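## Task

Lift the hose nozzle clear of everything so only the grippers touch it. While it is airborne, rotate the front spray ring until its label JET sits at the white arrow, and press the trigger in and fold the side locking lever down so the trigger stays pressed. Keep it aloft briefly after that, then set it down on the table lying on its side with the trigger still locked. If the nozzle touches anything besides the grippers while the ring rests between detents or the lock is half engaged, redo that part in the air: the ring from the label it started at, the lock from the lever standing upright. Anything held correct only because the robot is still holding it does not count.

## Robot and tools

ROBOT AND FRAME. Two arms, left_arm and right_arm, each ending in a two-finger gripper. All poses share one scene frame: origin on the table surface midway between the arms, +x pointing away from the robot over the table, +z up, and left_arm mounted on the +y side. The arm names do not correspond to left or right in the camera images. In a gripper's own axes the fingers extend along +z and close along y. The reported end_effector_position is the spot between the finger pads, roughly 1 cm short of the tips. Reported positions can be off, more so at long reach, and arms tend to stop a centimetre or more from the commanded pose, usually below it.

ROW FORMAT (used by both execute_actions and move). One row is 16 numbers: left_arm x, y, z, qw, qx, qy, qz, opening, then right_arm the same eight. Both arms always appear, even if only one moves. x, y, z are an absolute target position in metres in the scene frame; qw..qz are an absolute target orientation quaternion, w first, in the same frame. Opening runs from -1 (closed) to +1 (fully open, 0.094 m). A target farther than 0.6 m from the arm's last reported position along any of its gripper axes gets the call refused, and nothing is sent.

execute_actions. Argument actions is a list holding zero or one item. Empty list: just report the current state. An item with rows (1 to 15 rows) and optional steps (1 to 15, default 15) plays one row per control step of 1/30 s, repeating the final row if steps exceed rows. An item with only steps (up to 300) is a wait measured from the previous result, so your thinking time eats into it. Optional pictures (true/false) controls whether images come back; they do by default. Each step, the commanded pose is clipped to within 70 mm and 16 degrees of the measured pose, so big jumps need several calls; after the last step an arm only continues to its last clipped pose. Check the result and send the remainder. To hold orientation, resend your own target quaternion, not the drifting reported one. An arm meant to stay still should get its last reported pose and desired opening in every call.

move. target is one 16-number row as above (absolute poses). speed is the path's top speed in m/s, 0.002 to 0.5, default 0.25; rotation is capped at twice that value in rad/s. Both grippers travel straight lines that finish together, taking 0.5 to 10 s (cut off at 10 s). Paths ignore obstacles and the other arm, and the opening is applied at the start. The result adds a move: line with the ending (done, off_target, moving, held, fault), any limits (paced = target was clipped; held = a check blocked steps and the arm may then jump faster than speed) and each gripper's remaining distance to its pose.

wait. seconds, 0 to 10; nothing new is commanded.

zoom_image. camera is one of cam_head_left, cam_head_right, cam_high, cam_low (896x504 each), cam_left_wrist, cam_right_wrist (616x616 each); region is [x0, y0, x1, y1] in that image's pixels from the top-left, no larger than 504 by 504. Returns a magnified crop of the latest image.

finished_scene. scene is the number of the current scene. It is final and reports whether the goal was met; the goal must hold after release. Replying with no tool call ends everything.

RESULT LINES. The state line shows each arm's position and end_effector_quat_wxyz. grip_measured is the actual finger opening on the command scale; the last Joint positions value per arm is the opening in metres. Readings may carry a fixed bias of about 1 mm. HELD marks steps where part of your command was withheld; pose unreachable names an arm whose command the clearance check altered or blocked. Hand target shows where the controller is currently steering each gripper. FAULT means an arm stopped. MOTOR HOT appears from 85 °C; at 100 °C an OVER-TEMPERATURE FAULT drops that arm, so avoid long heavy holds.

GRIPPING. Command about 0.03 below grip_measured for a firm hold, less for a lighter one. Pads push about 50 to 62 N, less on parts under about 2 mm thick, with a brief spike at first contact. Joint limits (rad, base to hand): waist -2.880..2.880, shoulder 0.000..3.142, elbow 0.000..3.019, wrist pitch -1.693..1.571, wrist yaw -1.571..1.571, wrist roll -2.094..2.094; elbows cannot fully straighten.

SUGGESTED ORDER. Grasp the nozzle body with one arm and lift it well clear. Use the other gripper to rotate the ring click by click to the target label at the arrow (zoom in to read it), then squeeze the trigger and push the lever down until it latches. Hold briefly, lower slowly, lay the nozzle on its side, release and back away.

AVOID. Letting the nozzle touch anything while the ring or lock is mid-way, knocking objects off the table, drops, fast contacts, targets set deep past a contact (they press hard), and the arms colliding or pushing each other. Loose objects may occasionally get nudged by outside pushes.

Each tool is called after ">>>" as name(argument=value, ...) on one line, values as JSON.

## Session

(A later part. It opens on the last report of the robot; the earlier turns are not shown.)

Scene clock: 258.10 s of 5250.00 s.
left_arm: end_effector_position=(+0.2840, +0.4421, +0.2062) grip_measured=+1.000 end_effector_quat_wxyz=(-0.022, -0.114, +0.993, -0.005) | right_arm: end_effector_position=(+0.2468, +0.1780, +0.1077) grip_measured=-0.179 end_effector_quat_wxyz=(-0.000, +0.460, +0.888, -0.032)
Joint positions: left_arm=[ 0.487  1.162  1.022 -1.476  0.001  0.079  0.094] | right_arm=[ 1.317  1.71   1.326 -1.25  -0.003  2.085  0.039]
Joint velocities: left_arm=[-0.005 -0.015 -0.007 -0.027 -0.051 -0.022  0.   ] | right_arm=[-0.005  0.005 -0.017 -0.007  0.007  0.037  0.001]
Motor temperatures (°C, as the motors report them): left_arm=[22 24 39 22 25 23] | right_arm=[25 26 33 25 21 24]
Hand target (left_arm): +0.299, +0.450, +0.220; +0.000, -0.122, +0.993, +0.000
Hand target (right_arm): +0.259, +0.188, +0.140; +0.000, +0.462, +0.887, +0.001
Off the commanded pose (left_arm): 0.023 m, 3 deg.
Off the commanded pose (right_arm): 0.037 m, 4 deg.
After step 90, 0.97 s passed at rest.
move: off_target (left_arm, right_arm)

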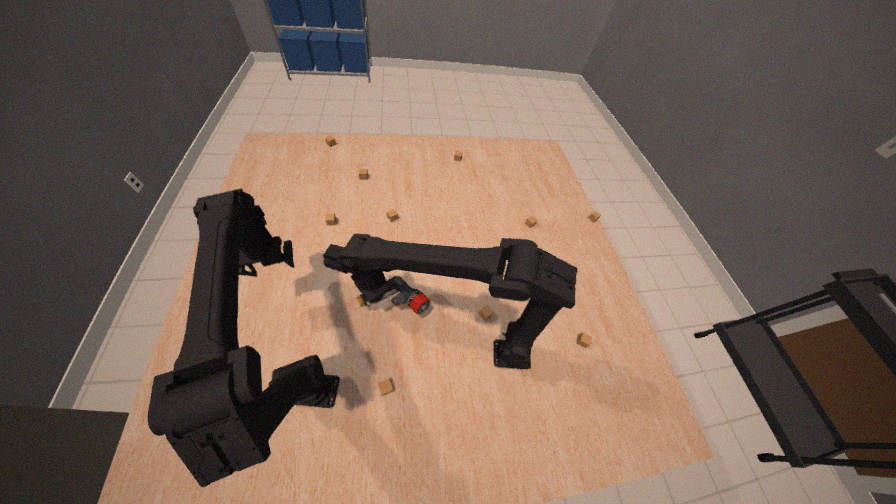

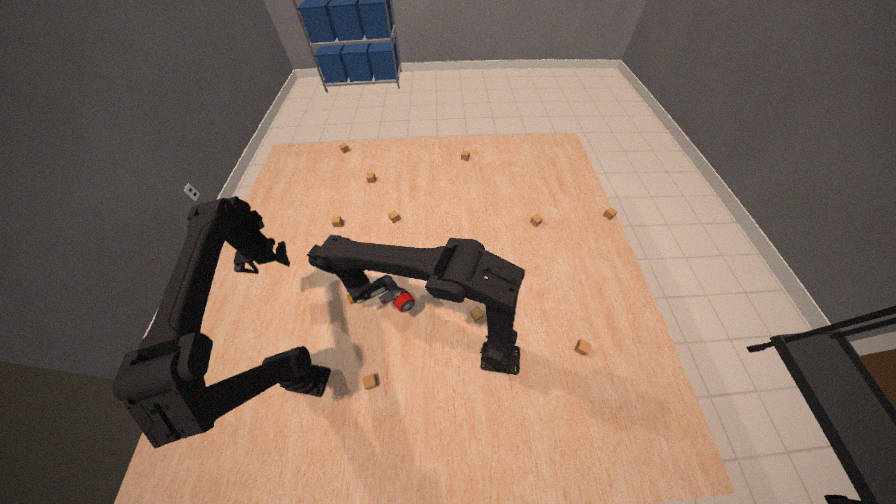

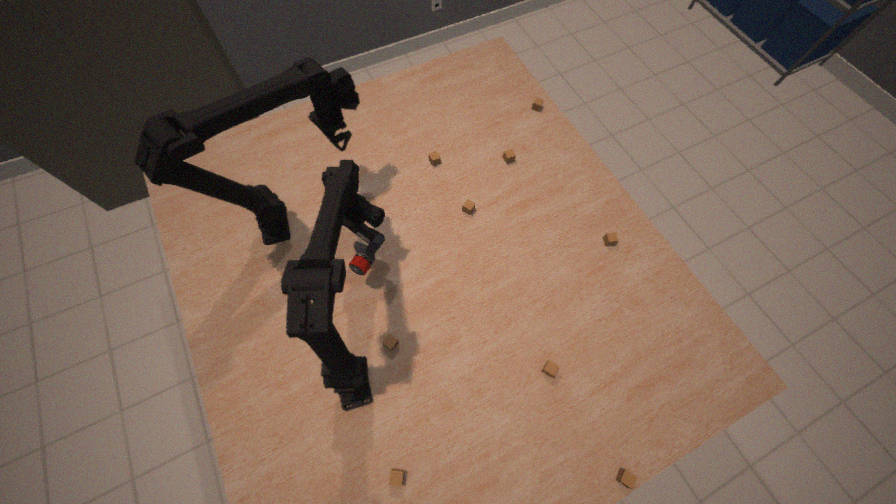

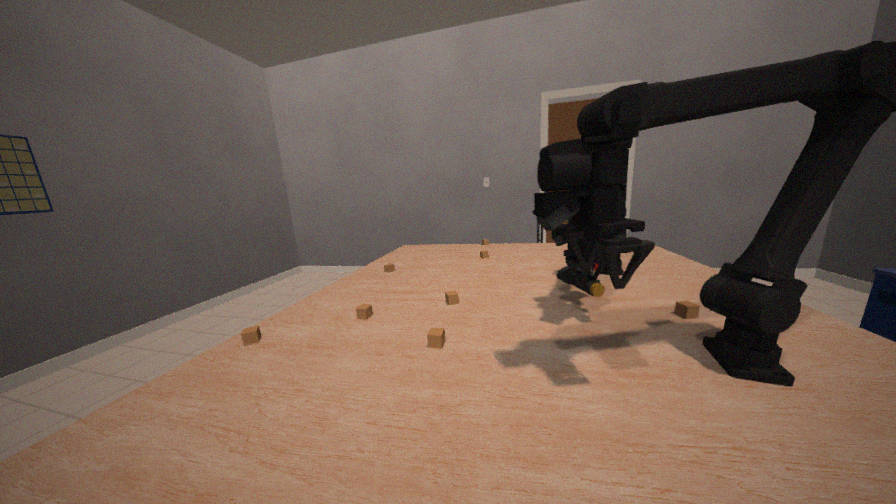

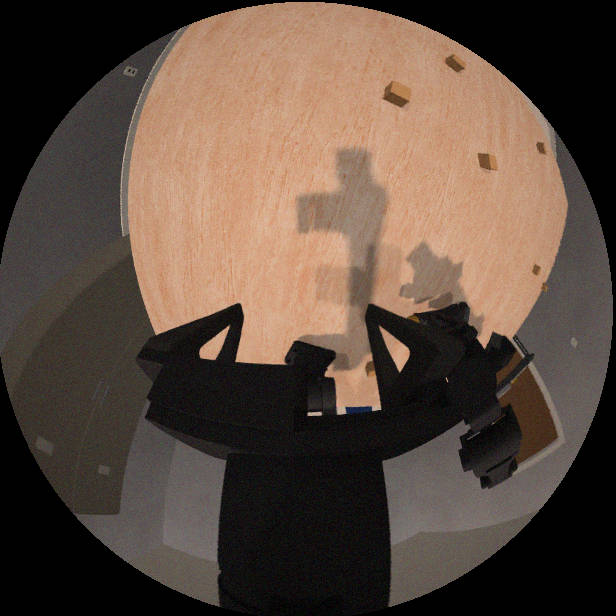

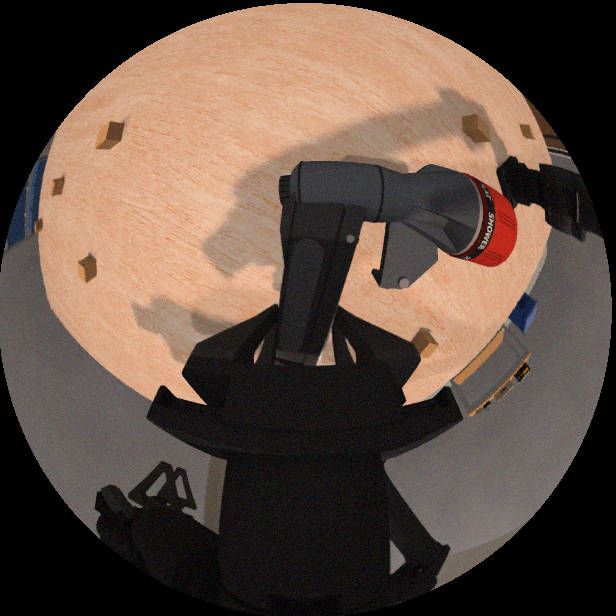

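>>> move(target=[0.30,0.45,0.22,0,-0.122,0.9925,0,1, 0.38,0.02,0.18,0,-0.1305,0.9914,0,-0.26], speed=0.2)

>>> move(target=[0.30,0.45,0.22,0,-0.122,0.9925,0,1, 0.43,-0.11,0.19,0,-0.7071,0.7071,0,-0.26], speed=0.2)

Scene clock: 278.17 s of 5250.00 s.
left_arm: end_effector_position=(+0.2840, +0.4421, +0.2062) grip_measured=+1.000 end_effector_quat_wxyz=(-0.022, -0.114, +0.993, -0.005) | right_arm: end_effector_position=(+0.3720, +0.0182, +0.1525) grip_measured=-0.177 end_effector_quat_wxyz=(-0.024, -0.129, +0.991, -0.012)
Joint positions: left_arm=[ 0.487  1.162  1.022 -1.476  0.001  0.079  0.094] | right_arm=[ 0.88   1.539  1.238 -1.323 -0.004  0.433  0.039]
Joint velocities: left_arm=[-0.005 -0.005 -0.012 -0.012 -0.066  0.007  0.   ] | right_arm=[ 0.005 -0.015 -0.022  0.017 -0.095  0.037 -0.   ]
Motor temperatures (°C, as the motors report them): left_arm=[22 24 39 22 25 23] | right_arm=[25 26 36 25 21 24]
Hand target (left_arm): +0.299, +0.450, +0.220; +0.000, -0.122, +0.993, +0.000
Hand target (right_arm): +0.379, +0.019, +0.180; +0.002, -0.131, +0.991, +0.002
Off the commanded pose (left_arm): 0.023 m, 3 deg.
Off the commanded pose (right_arm): 0.029 m, 3 deg.
After step 90, 13.43 s passed at rest.
move: off_target (left_arm, right_arm)

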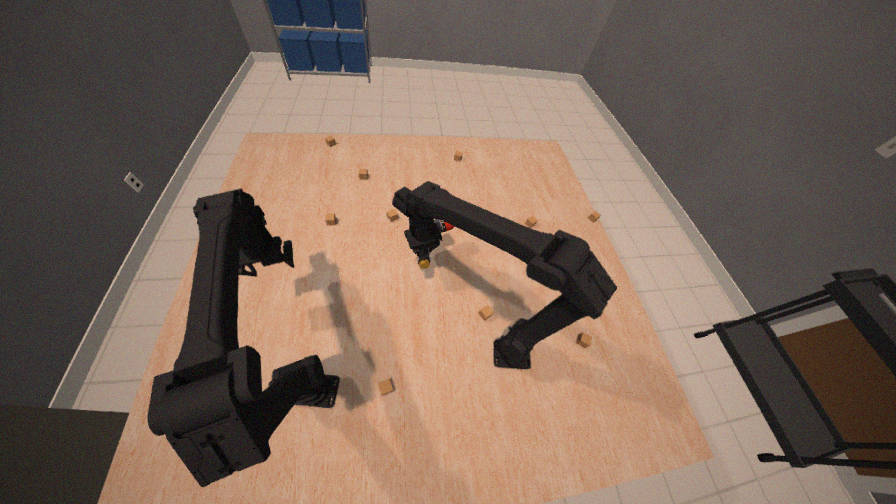

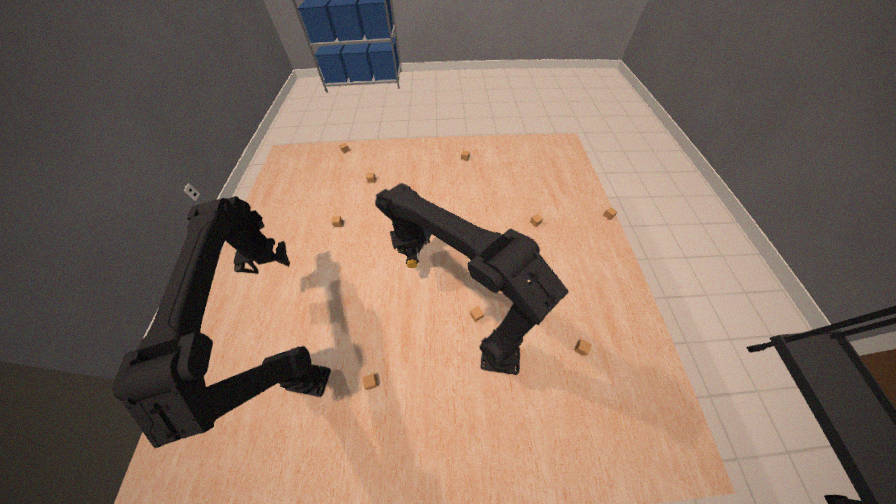

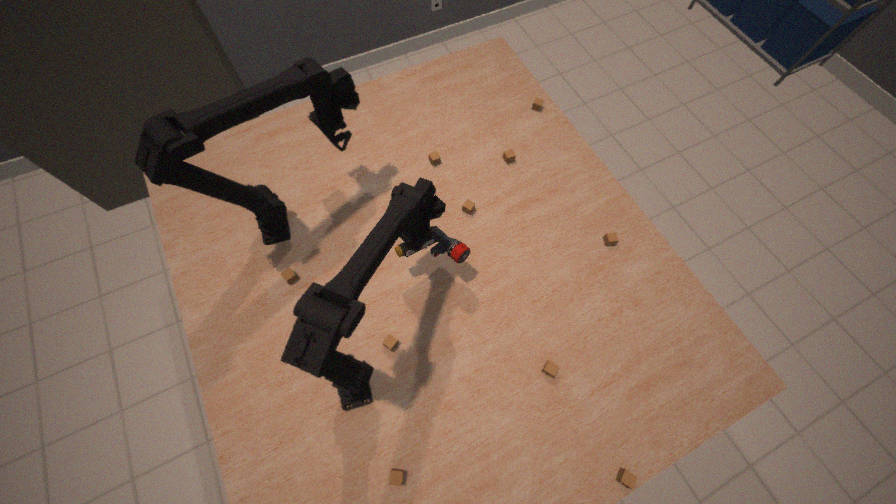

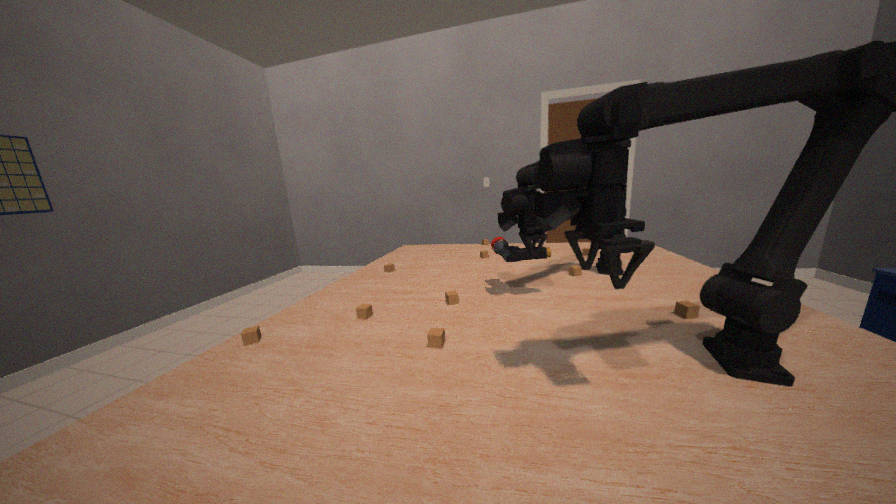

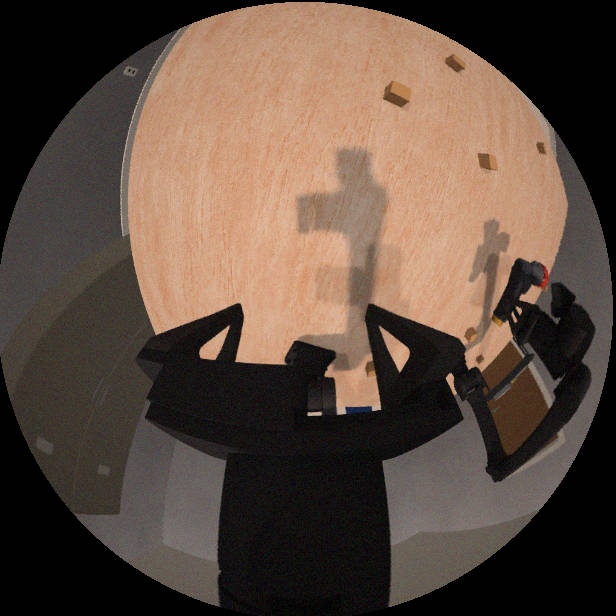

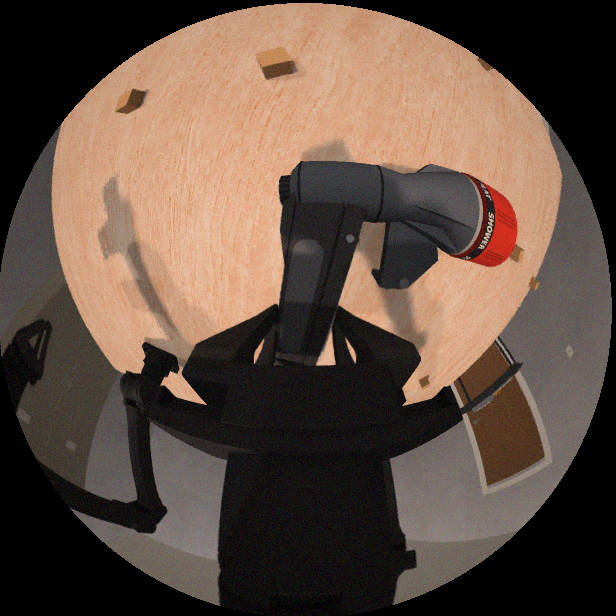

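Scene clock: 282.00 s of 5250.00 s.
left_arm: end_effector_position=(+0.2840, +0.4421, +0.2062) grip_measured=+1.000 end_effector_quat_wxyz=(-0.022, -0.114, +0.993, -0.005) | right_arm: end_effector_position=(+0.4231, -0.1089, +0.1637) grip_measured=-0.207 end_effector_quat_wxyz=(+0.026, +0.707, -0.707, -0.009)
Joint positions: left_arm=[ 0.487  1.162  1.022 -1.476  0.001  0.079  0.094] | right_arm=[ 0.558  1.48   1.202 -1.348  0.003 -1.199  0.037]
Joint velocities: left_arm=[-0.005 -0.005 -0.012  0.012  0.022 -0.022  0.   ] | right_arm=[-0.005  0.005 -0.002 -0.002 -0.051 -0.022  0.002]
Motor temperatures (°C, as the motors report them): left_arm=[22 24 39 22 25 23] | right_arm=[25 26 36 25 21 24]
Hand target (left_arm): +0.299, +0.450, +0.220; +0.000, -0.122, +0.993, +0.000
Hand target (right_arm): +0.429, -0.111, +0.190; -0.002, +0.708, -0.707, +0.000
Off the commanded pose (left_arm): 0.023 m, 3 deg.
Off the commanded pose (right_arm): 0.027 m, 3 deg.
move: off_target (left_arm, right_arm)

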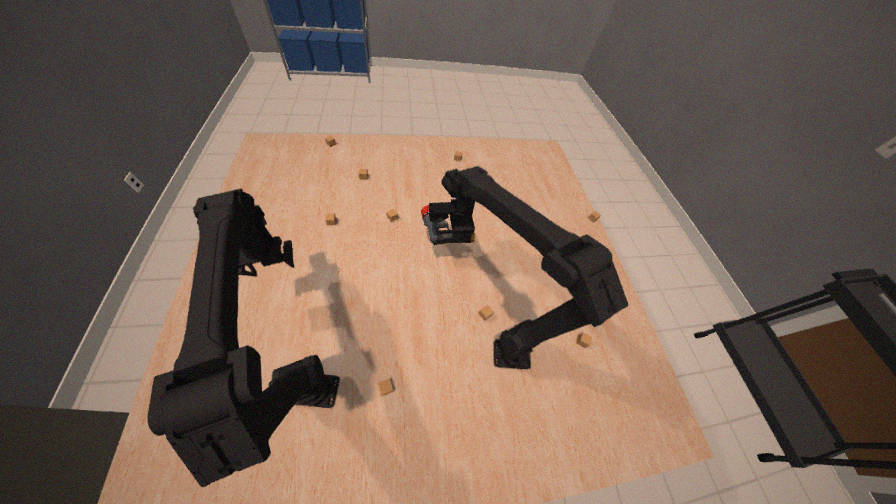

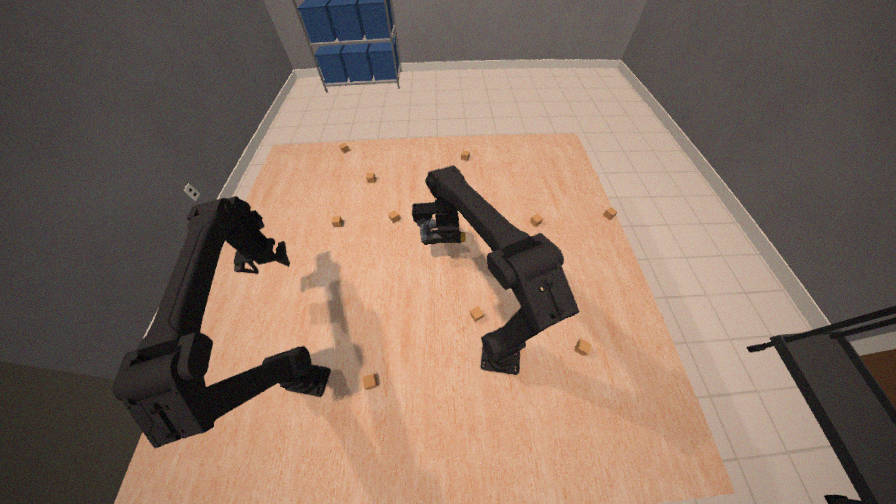

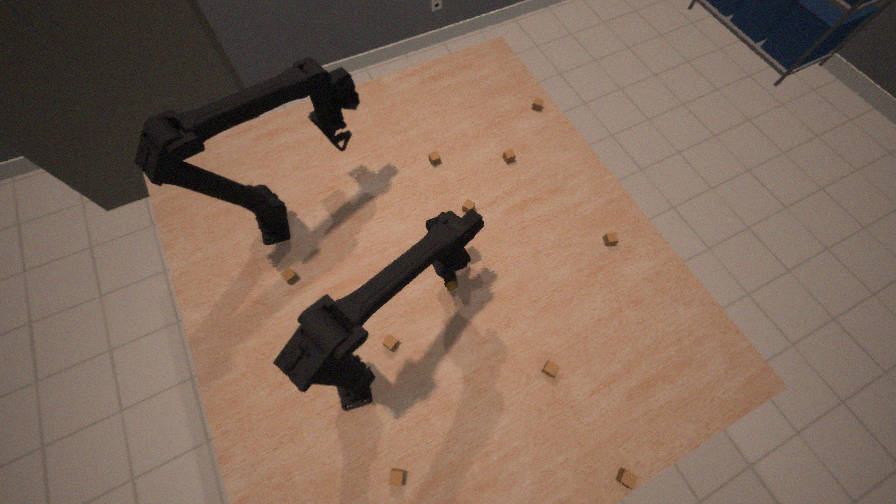

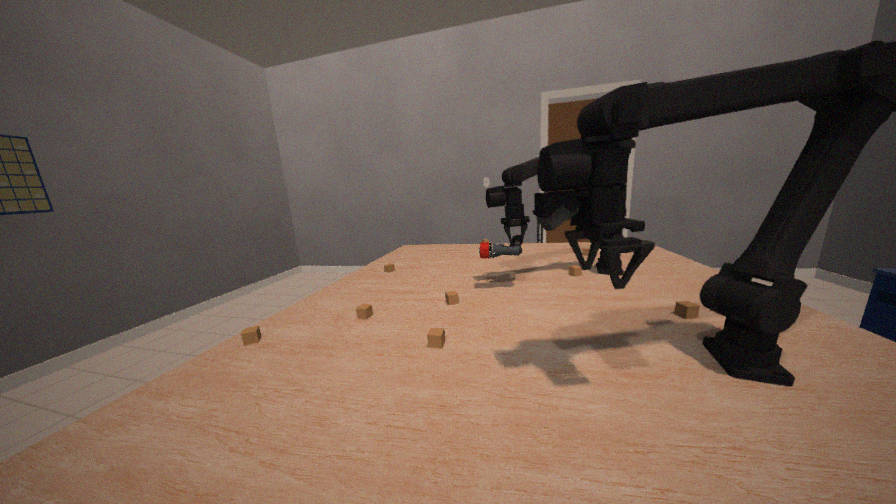

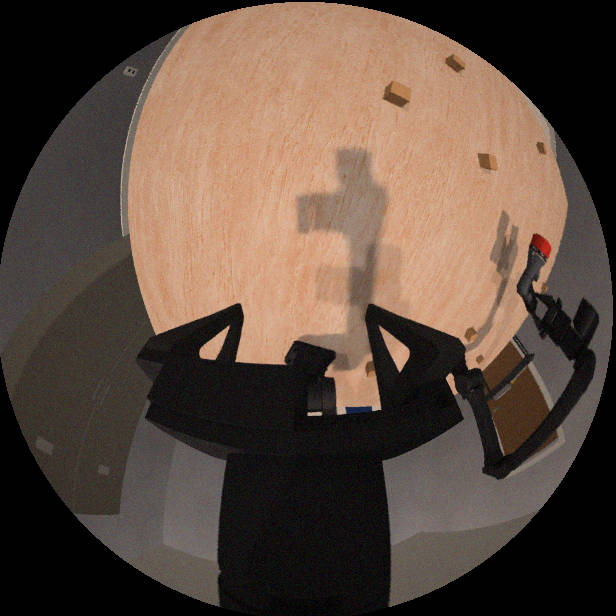

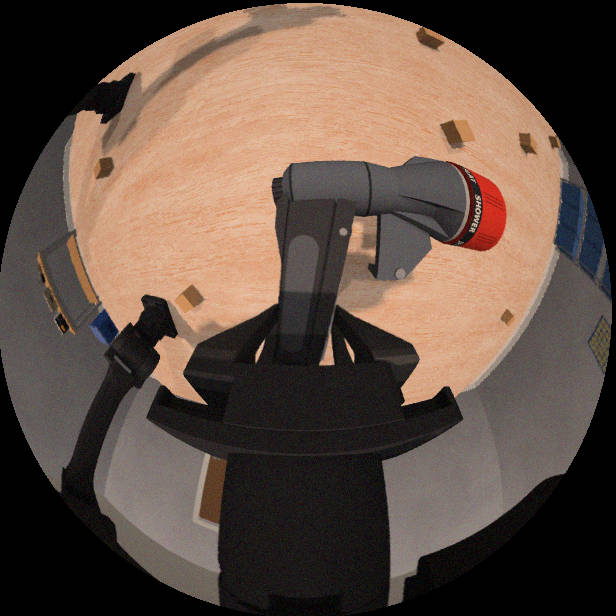

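>>> move(target=[0.30,0.45,0.22,0,-0.122,0.9925,0,1, 0.45,-0.10,0.21,0.612,-0.612,0.354,-0.354,-0.29], speed=0.2)

Scene clock: 297.63 s of 5250.00 s.
left_arm: end_effector_position=(+0.2840, +0.4421, +0.2062) grip_measured=+1.000 end_effector_quat_wxyz=(-0.022, -0.114, +0.993, -0.005) | right_arm: end_effector_position=(+0.4463, -0.0961, +0.1924) grip_measured=-0.209 end_effector_quat_wxyz=(+0.598, -0.633, +0.354, -0.341)
Joint positions: left_arm=[ 0.487  1.162  1.022 -1.476  0.001  0.079  0.094] | right_arm=[ 0.459  1.241  0.316  0.87  -0.271 -1.594  0.037]
Joint velocities: left_arm=[-0.005 -0.015 -0.002 -0.012  0.022 -0.007  0.   ] | right_arm=[-0.005 -0.005 -0.012  0.002  0.022 -0.022  0.002]
Motor temperatures (°C, as the motors report them): left_arm=[22 24 39 22 25 23] | right_arm=[25 26 36 25 21 24]
Hand target (left_arm): +0.299, +0.450, +0.220; +0.000, -0.122, +0.993, +0.000
Hand target (right_arm): +0.453, -0.100, +0.208; +0.610, -0.618, +0.346, -0.356
Off the commanded pose (left_arm): 0.023 m, 3 deg.
Off the commanded pose (right_arm): 0.018 m, 3 deg.
After step 90, 7.90 s passed at rest.
move: off_target (left_arm, right_arm)

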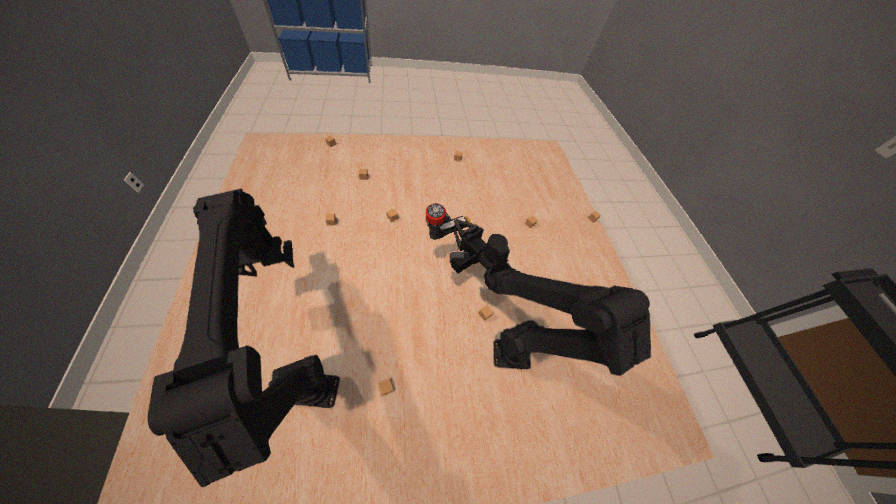

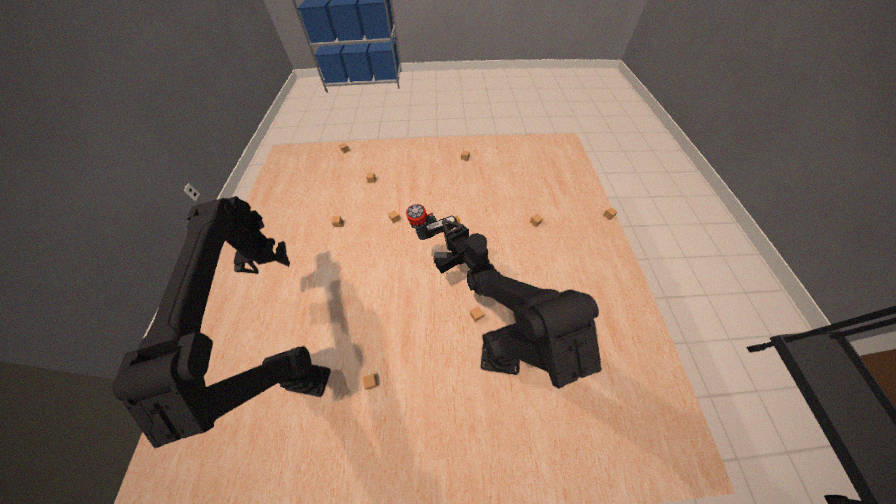

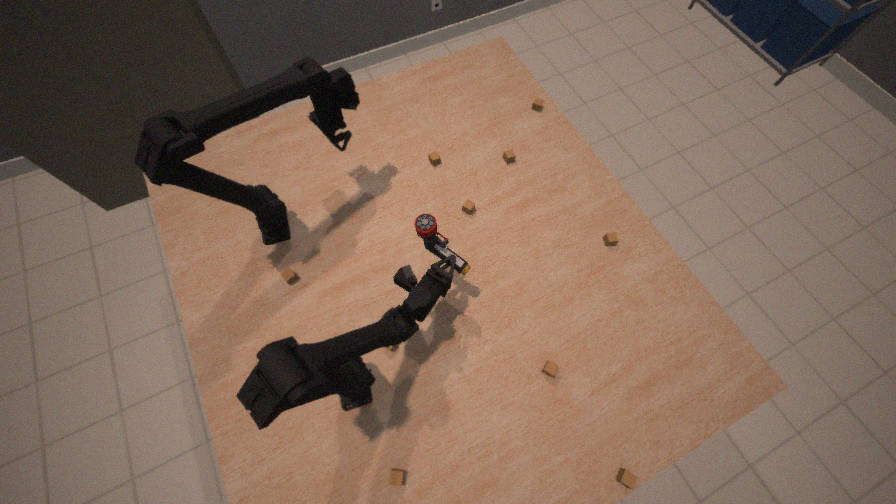

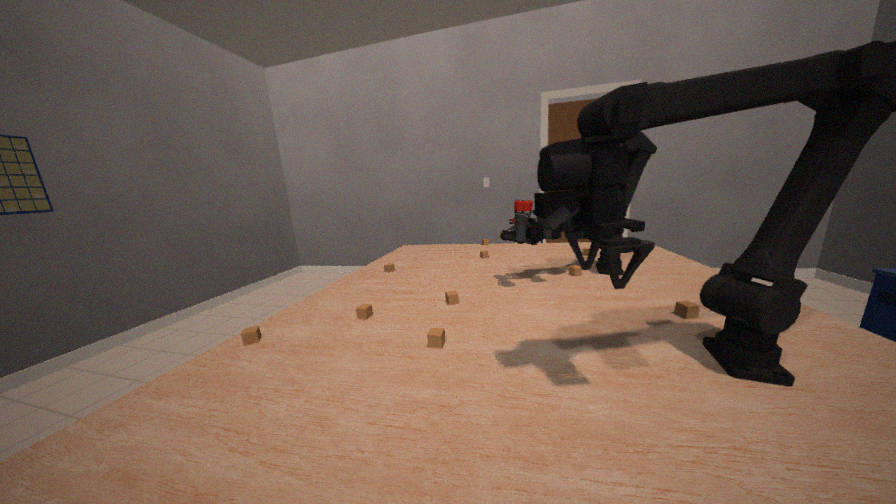

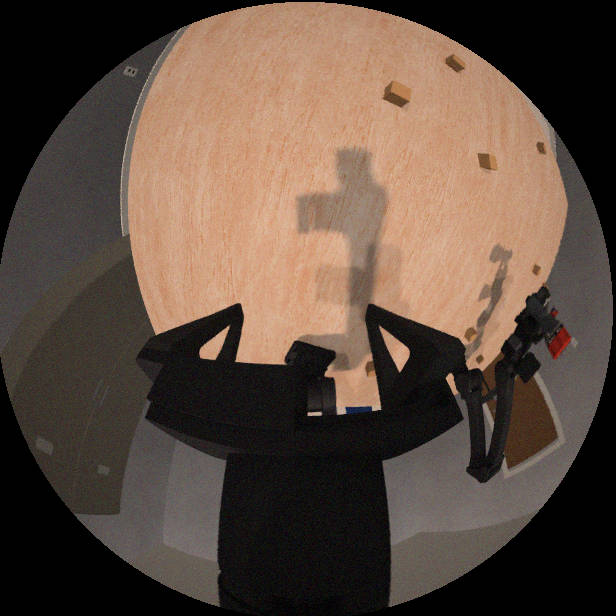

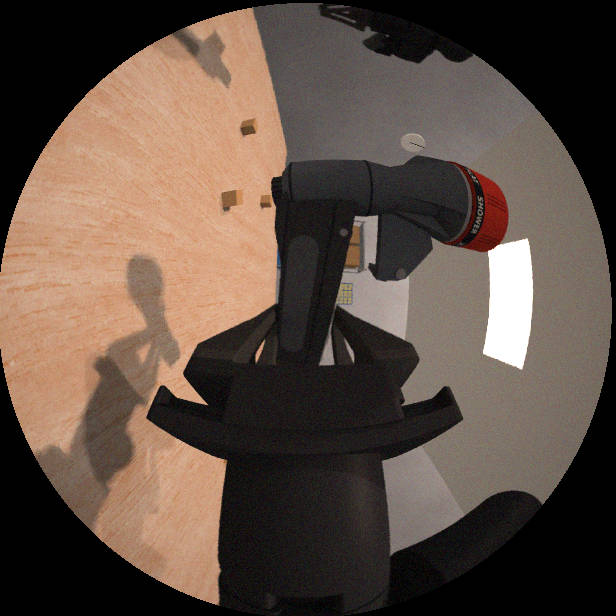

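>>> move(target=[0.29,0.12,0.31,0,-0.1736,0.9848,0,1, 0.40,-0.06,0.17,0.696,-0.696,0.123,-0.123,-0.29], speed=0.2)

>>> move(target=[0.29,0.10,0.31,0,-0.1736,0.9848,0,1, 0.37,-0.04,0.145,0.707,-0.668,0.230,-0.013,-0.29], speed=0.1)

Scene clock: 314.23 s of 5250.00 s.
left_arm: end_effector_position=(+0.2889, +0.1313, +0.2958) grip_measured=+1.000 end_effector_quat_wxyz=(-0.004, -0.164, +0.986, +0.018) | right_arm: end_effector_position=(+0.3836, -0.0591, +0.1571) grip_measured=-0.209 end_effector_quat_wxyz=(+0.690, -0.704, +0.130, -0.109)
Joint positions: left_arm=[-0.475  1.317  1.388 -1.674 -0.018 -0.984  0.094] | right_arm=[ 0.311  1.481  0.334  1.092 -1.107 -1.595  0.037]
Joint velocities: left_arm=[-0.015  0.005  0.002  0.002  0.037  0.022  0.   ] | right_arm=[-0.005 -0.005 -0.002  0.002 -0.051 -0.051  0.001]
Motor temperatures (°C, as the motors report them): left_arm=[22 24 40 22 25 23] | right_arm=[25 25 34 25 21 24]
Hand target (left_arm): +0.296, +0.127, +0.310; +0.006, -0.174, +0.985, +0.008
Hand target (right_arm): +0.399, -0.062, +0.169; +0.696, -0.696, +0.123, -0.124
Off the commanded pose (left_arm): 0.018 m, 2 deg.
Off the commanded pose (right_arm): 0.021 m, 2 deg.
After step 90, 11.33 s passed at rest.
move: off_target (left_arm, right_arm)

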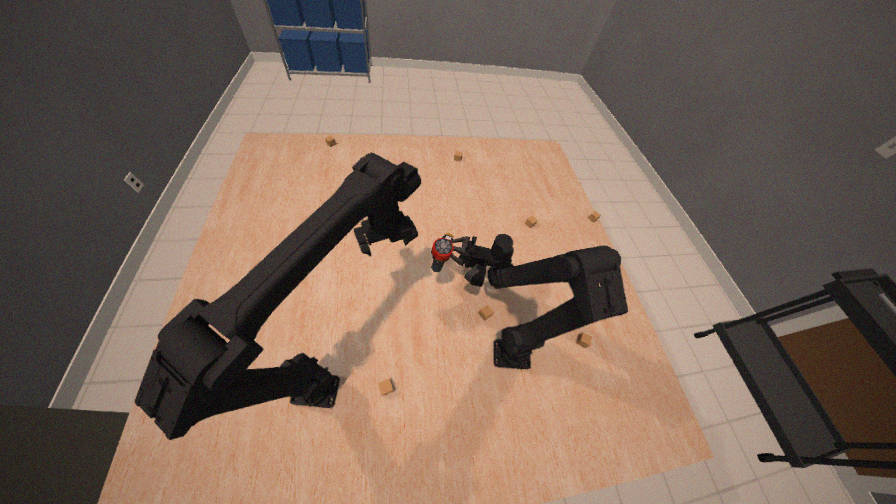

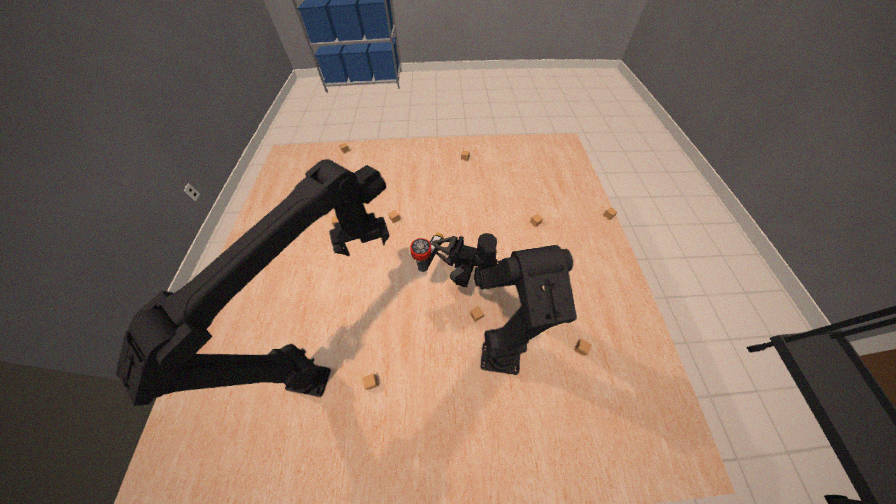

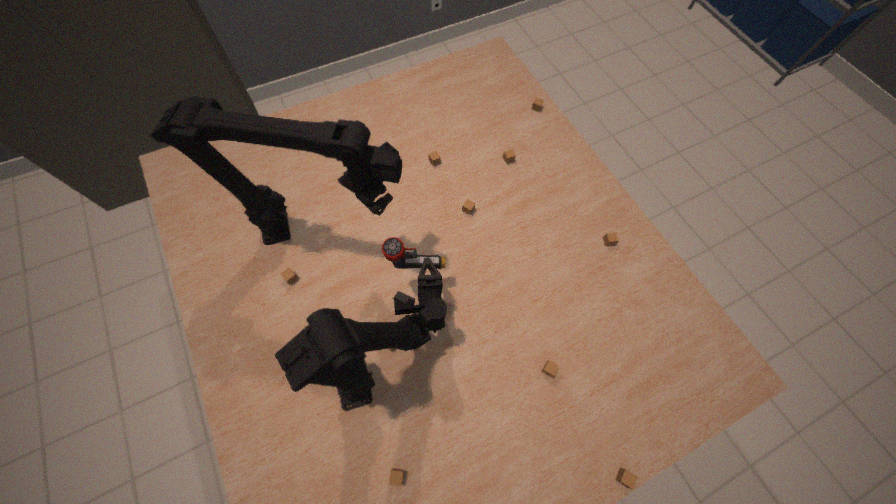

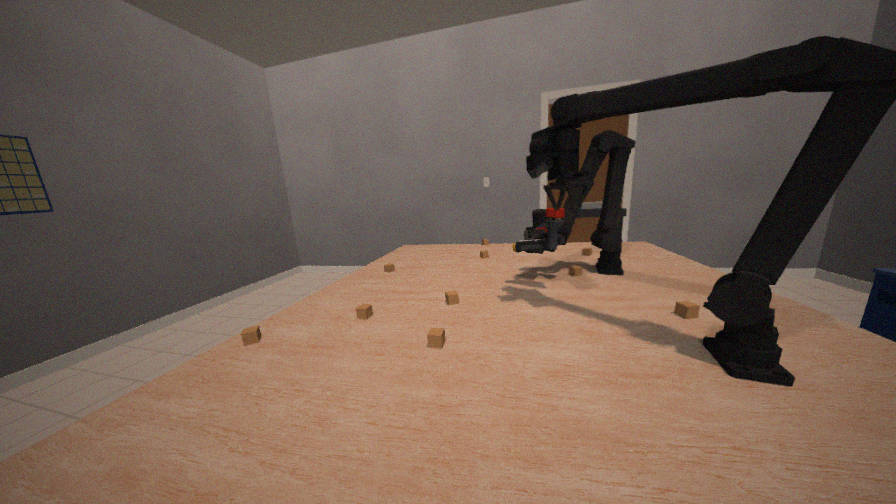

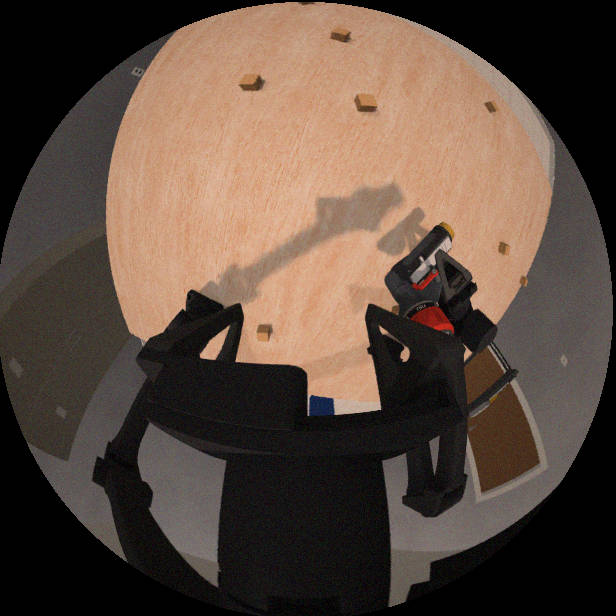

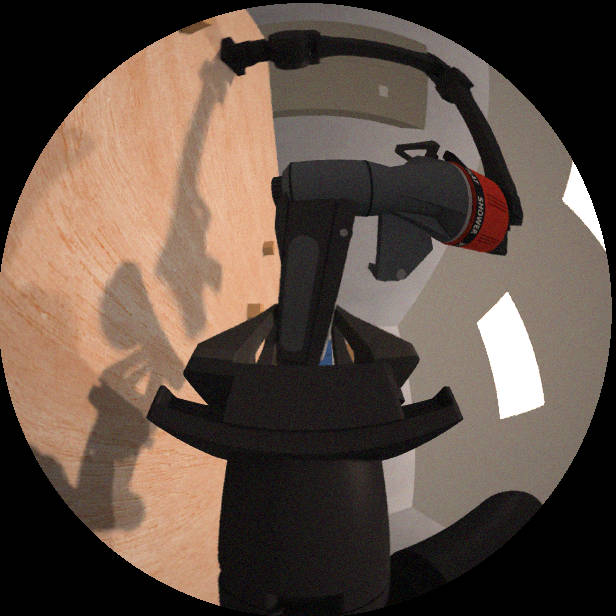

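Scene clock: 316.07 s of 5250.00 s.
left_arm: end_effector_position=(+0.2836, +0.1104, +0.2972) grip_measured=+1.000 end_effector_quat_wxyz=(-0.008, -0.170, +0.985, +0.012) | right_arm: end_effector_position=(+0.3706, -0.0440, +0.1418) grip_measured=-0.209 end_effector_quat_wxyz=(+0.702, -0.673, +0.234, -0.018)
Joint positions: left_arm=[-0.521  1.338  1.412 -1.674 -0.003 -1.041  0.094] | right_arm=[ 0.378  1.552  0.291  1.232 -1.02  -1.285  0.037]
Joint velocities: left_arm=[ 0.005 -0.015 -0.007 -0.012  0.037  0.037  0.   ] | right_arm=[-0.005 -0.005  0.012  0.017 -0.022 -0.022  0.   ]
Motor temperatures (°C, as the motors report them): left_arm=[22 24 40 22 25 23] | right_arm=[25 25 34 25 21 24]
Hand target (left_arm): +0.290, +0.100, +0.310; +0.001, -0.174, +0.985, -0.000
Hand target (right_arm): +0.370, -0.040, +0.144; +0.706, -0.669, +0.230, -0.013
Off the commanded pose (left_arm): 0.018 m, 2 deg.
Off the commanded pose (right_arm): 0.005 m, 1 deg.
move: off_target (left_arm)

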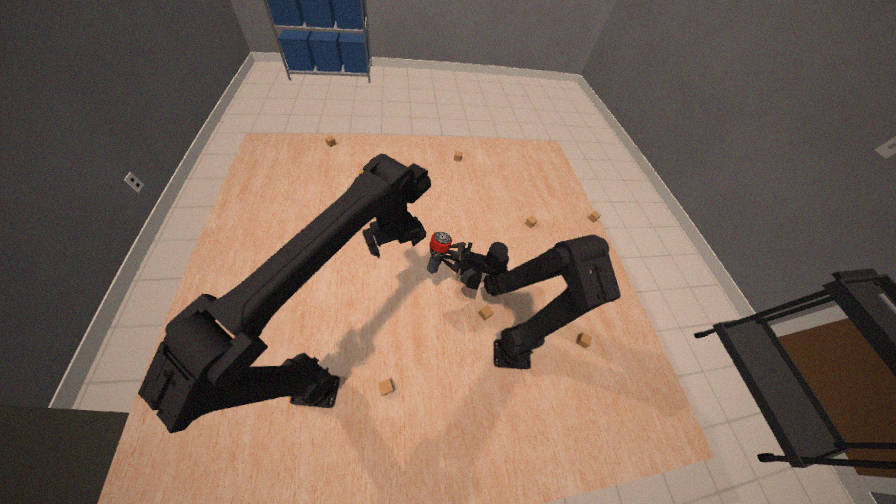

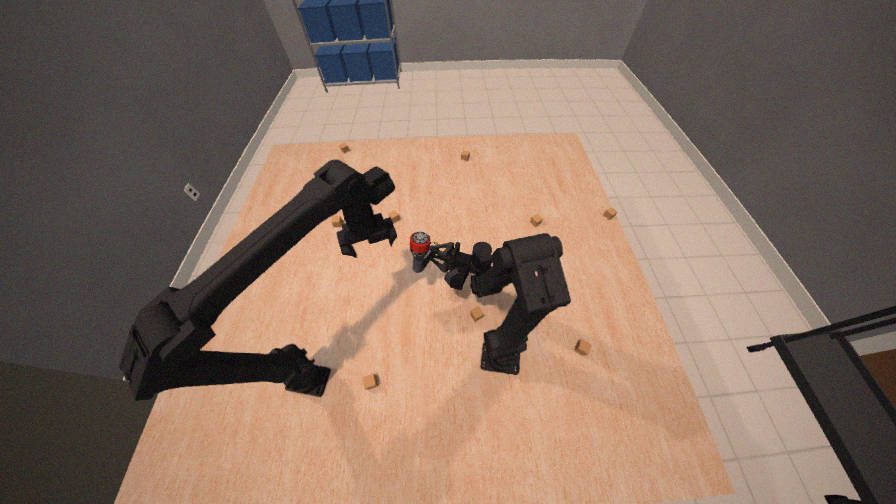

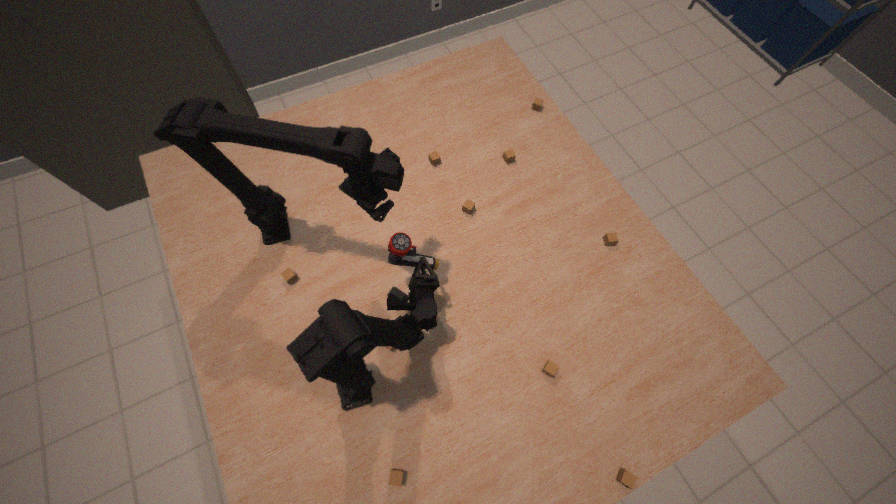

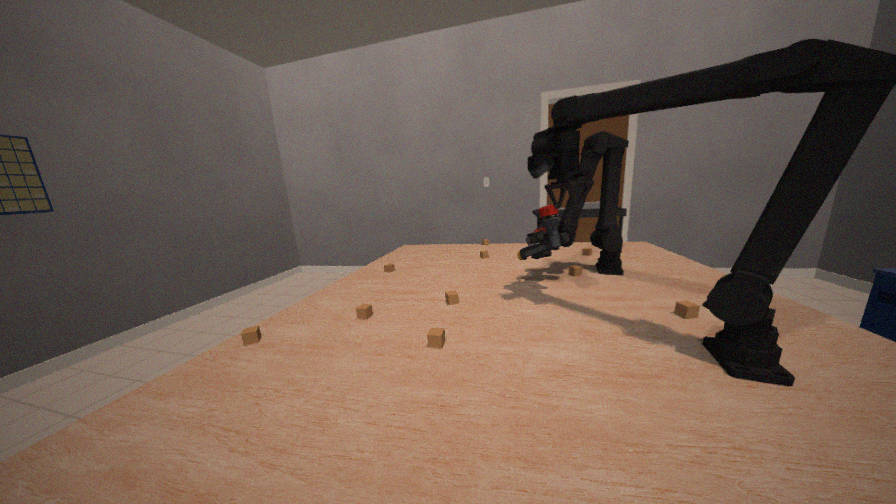

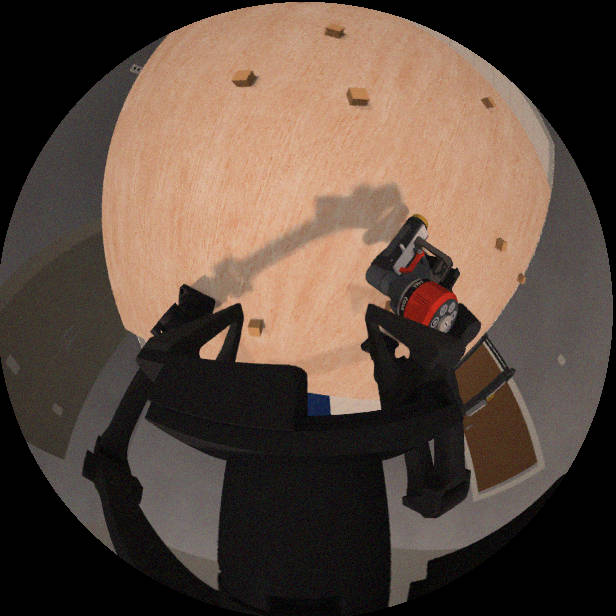

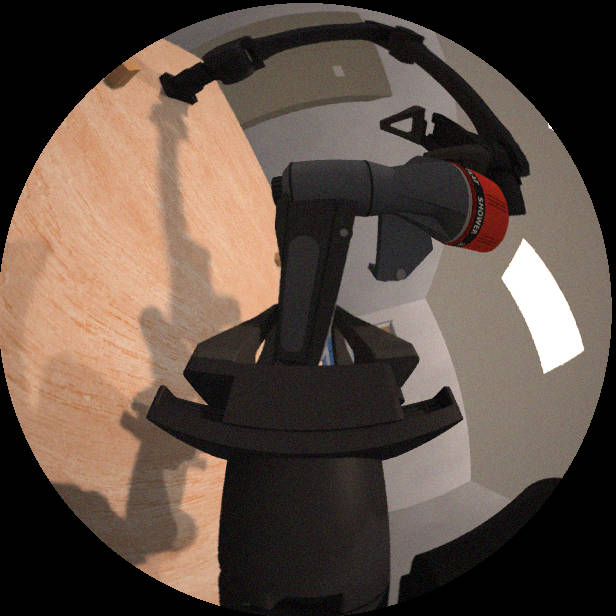

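>>> zoom_image(camera="cam_low", region=[480,170,640,290])

>>> zoom_image(camera="cam_left_wrist", region=[340,200,500,360])

Region (480, 170, 640, 290) of cam_low's 896x504 image, scaled by 3.150, with more detail than that image has; it fills the top 378 rows of this view, and the rest is white.

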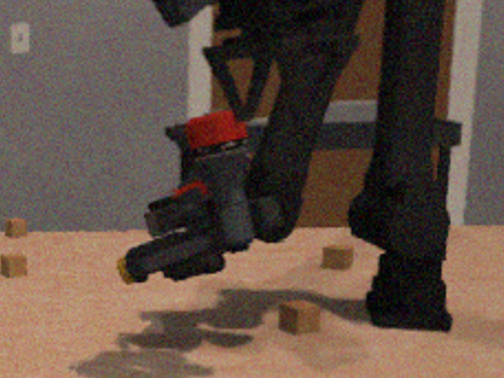

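Region (340, 200, 500, 360) of cam_left_wrist's 616x616 image, scaled by 3.150, with more detail than that image has.

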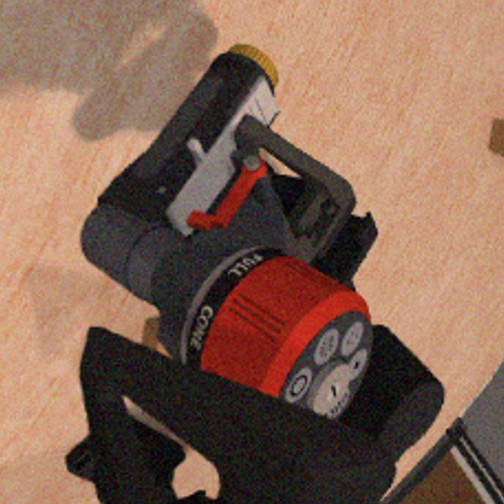

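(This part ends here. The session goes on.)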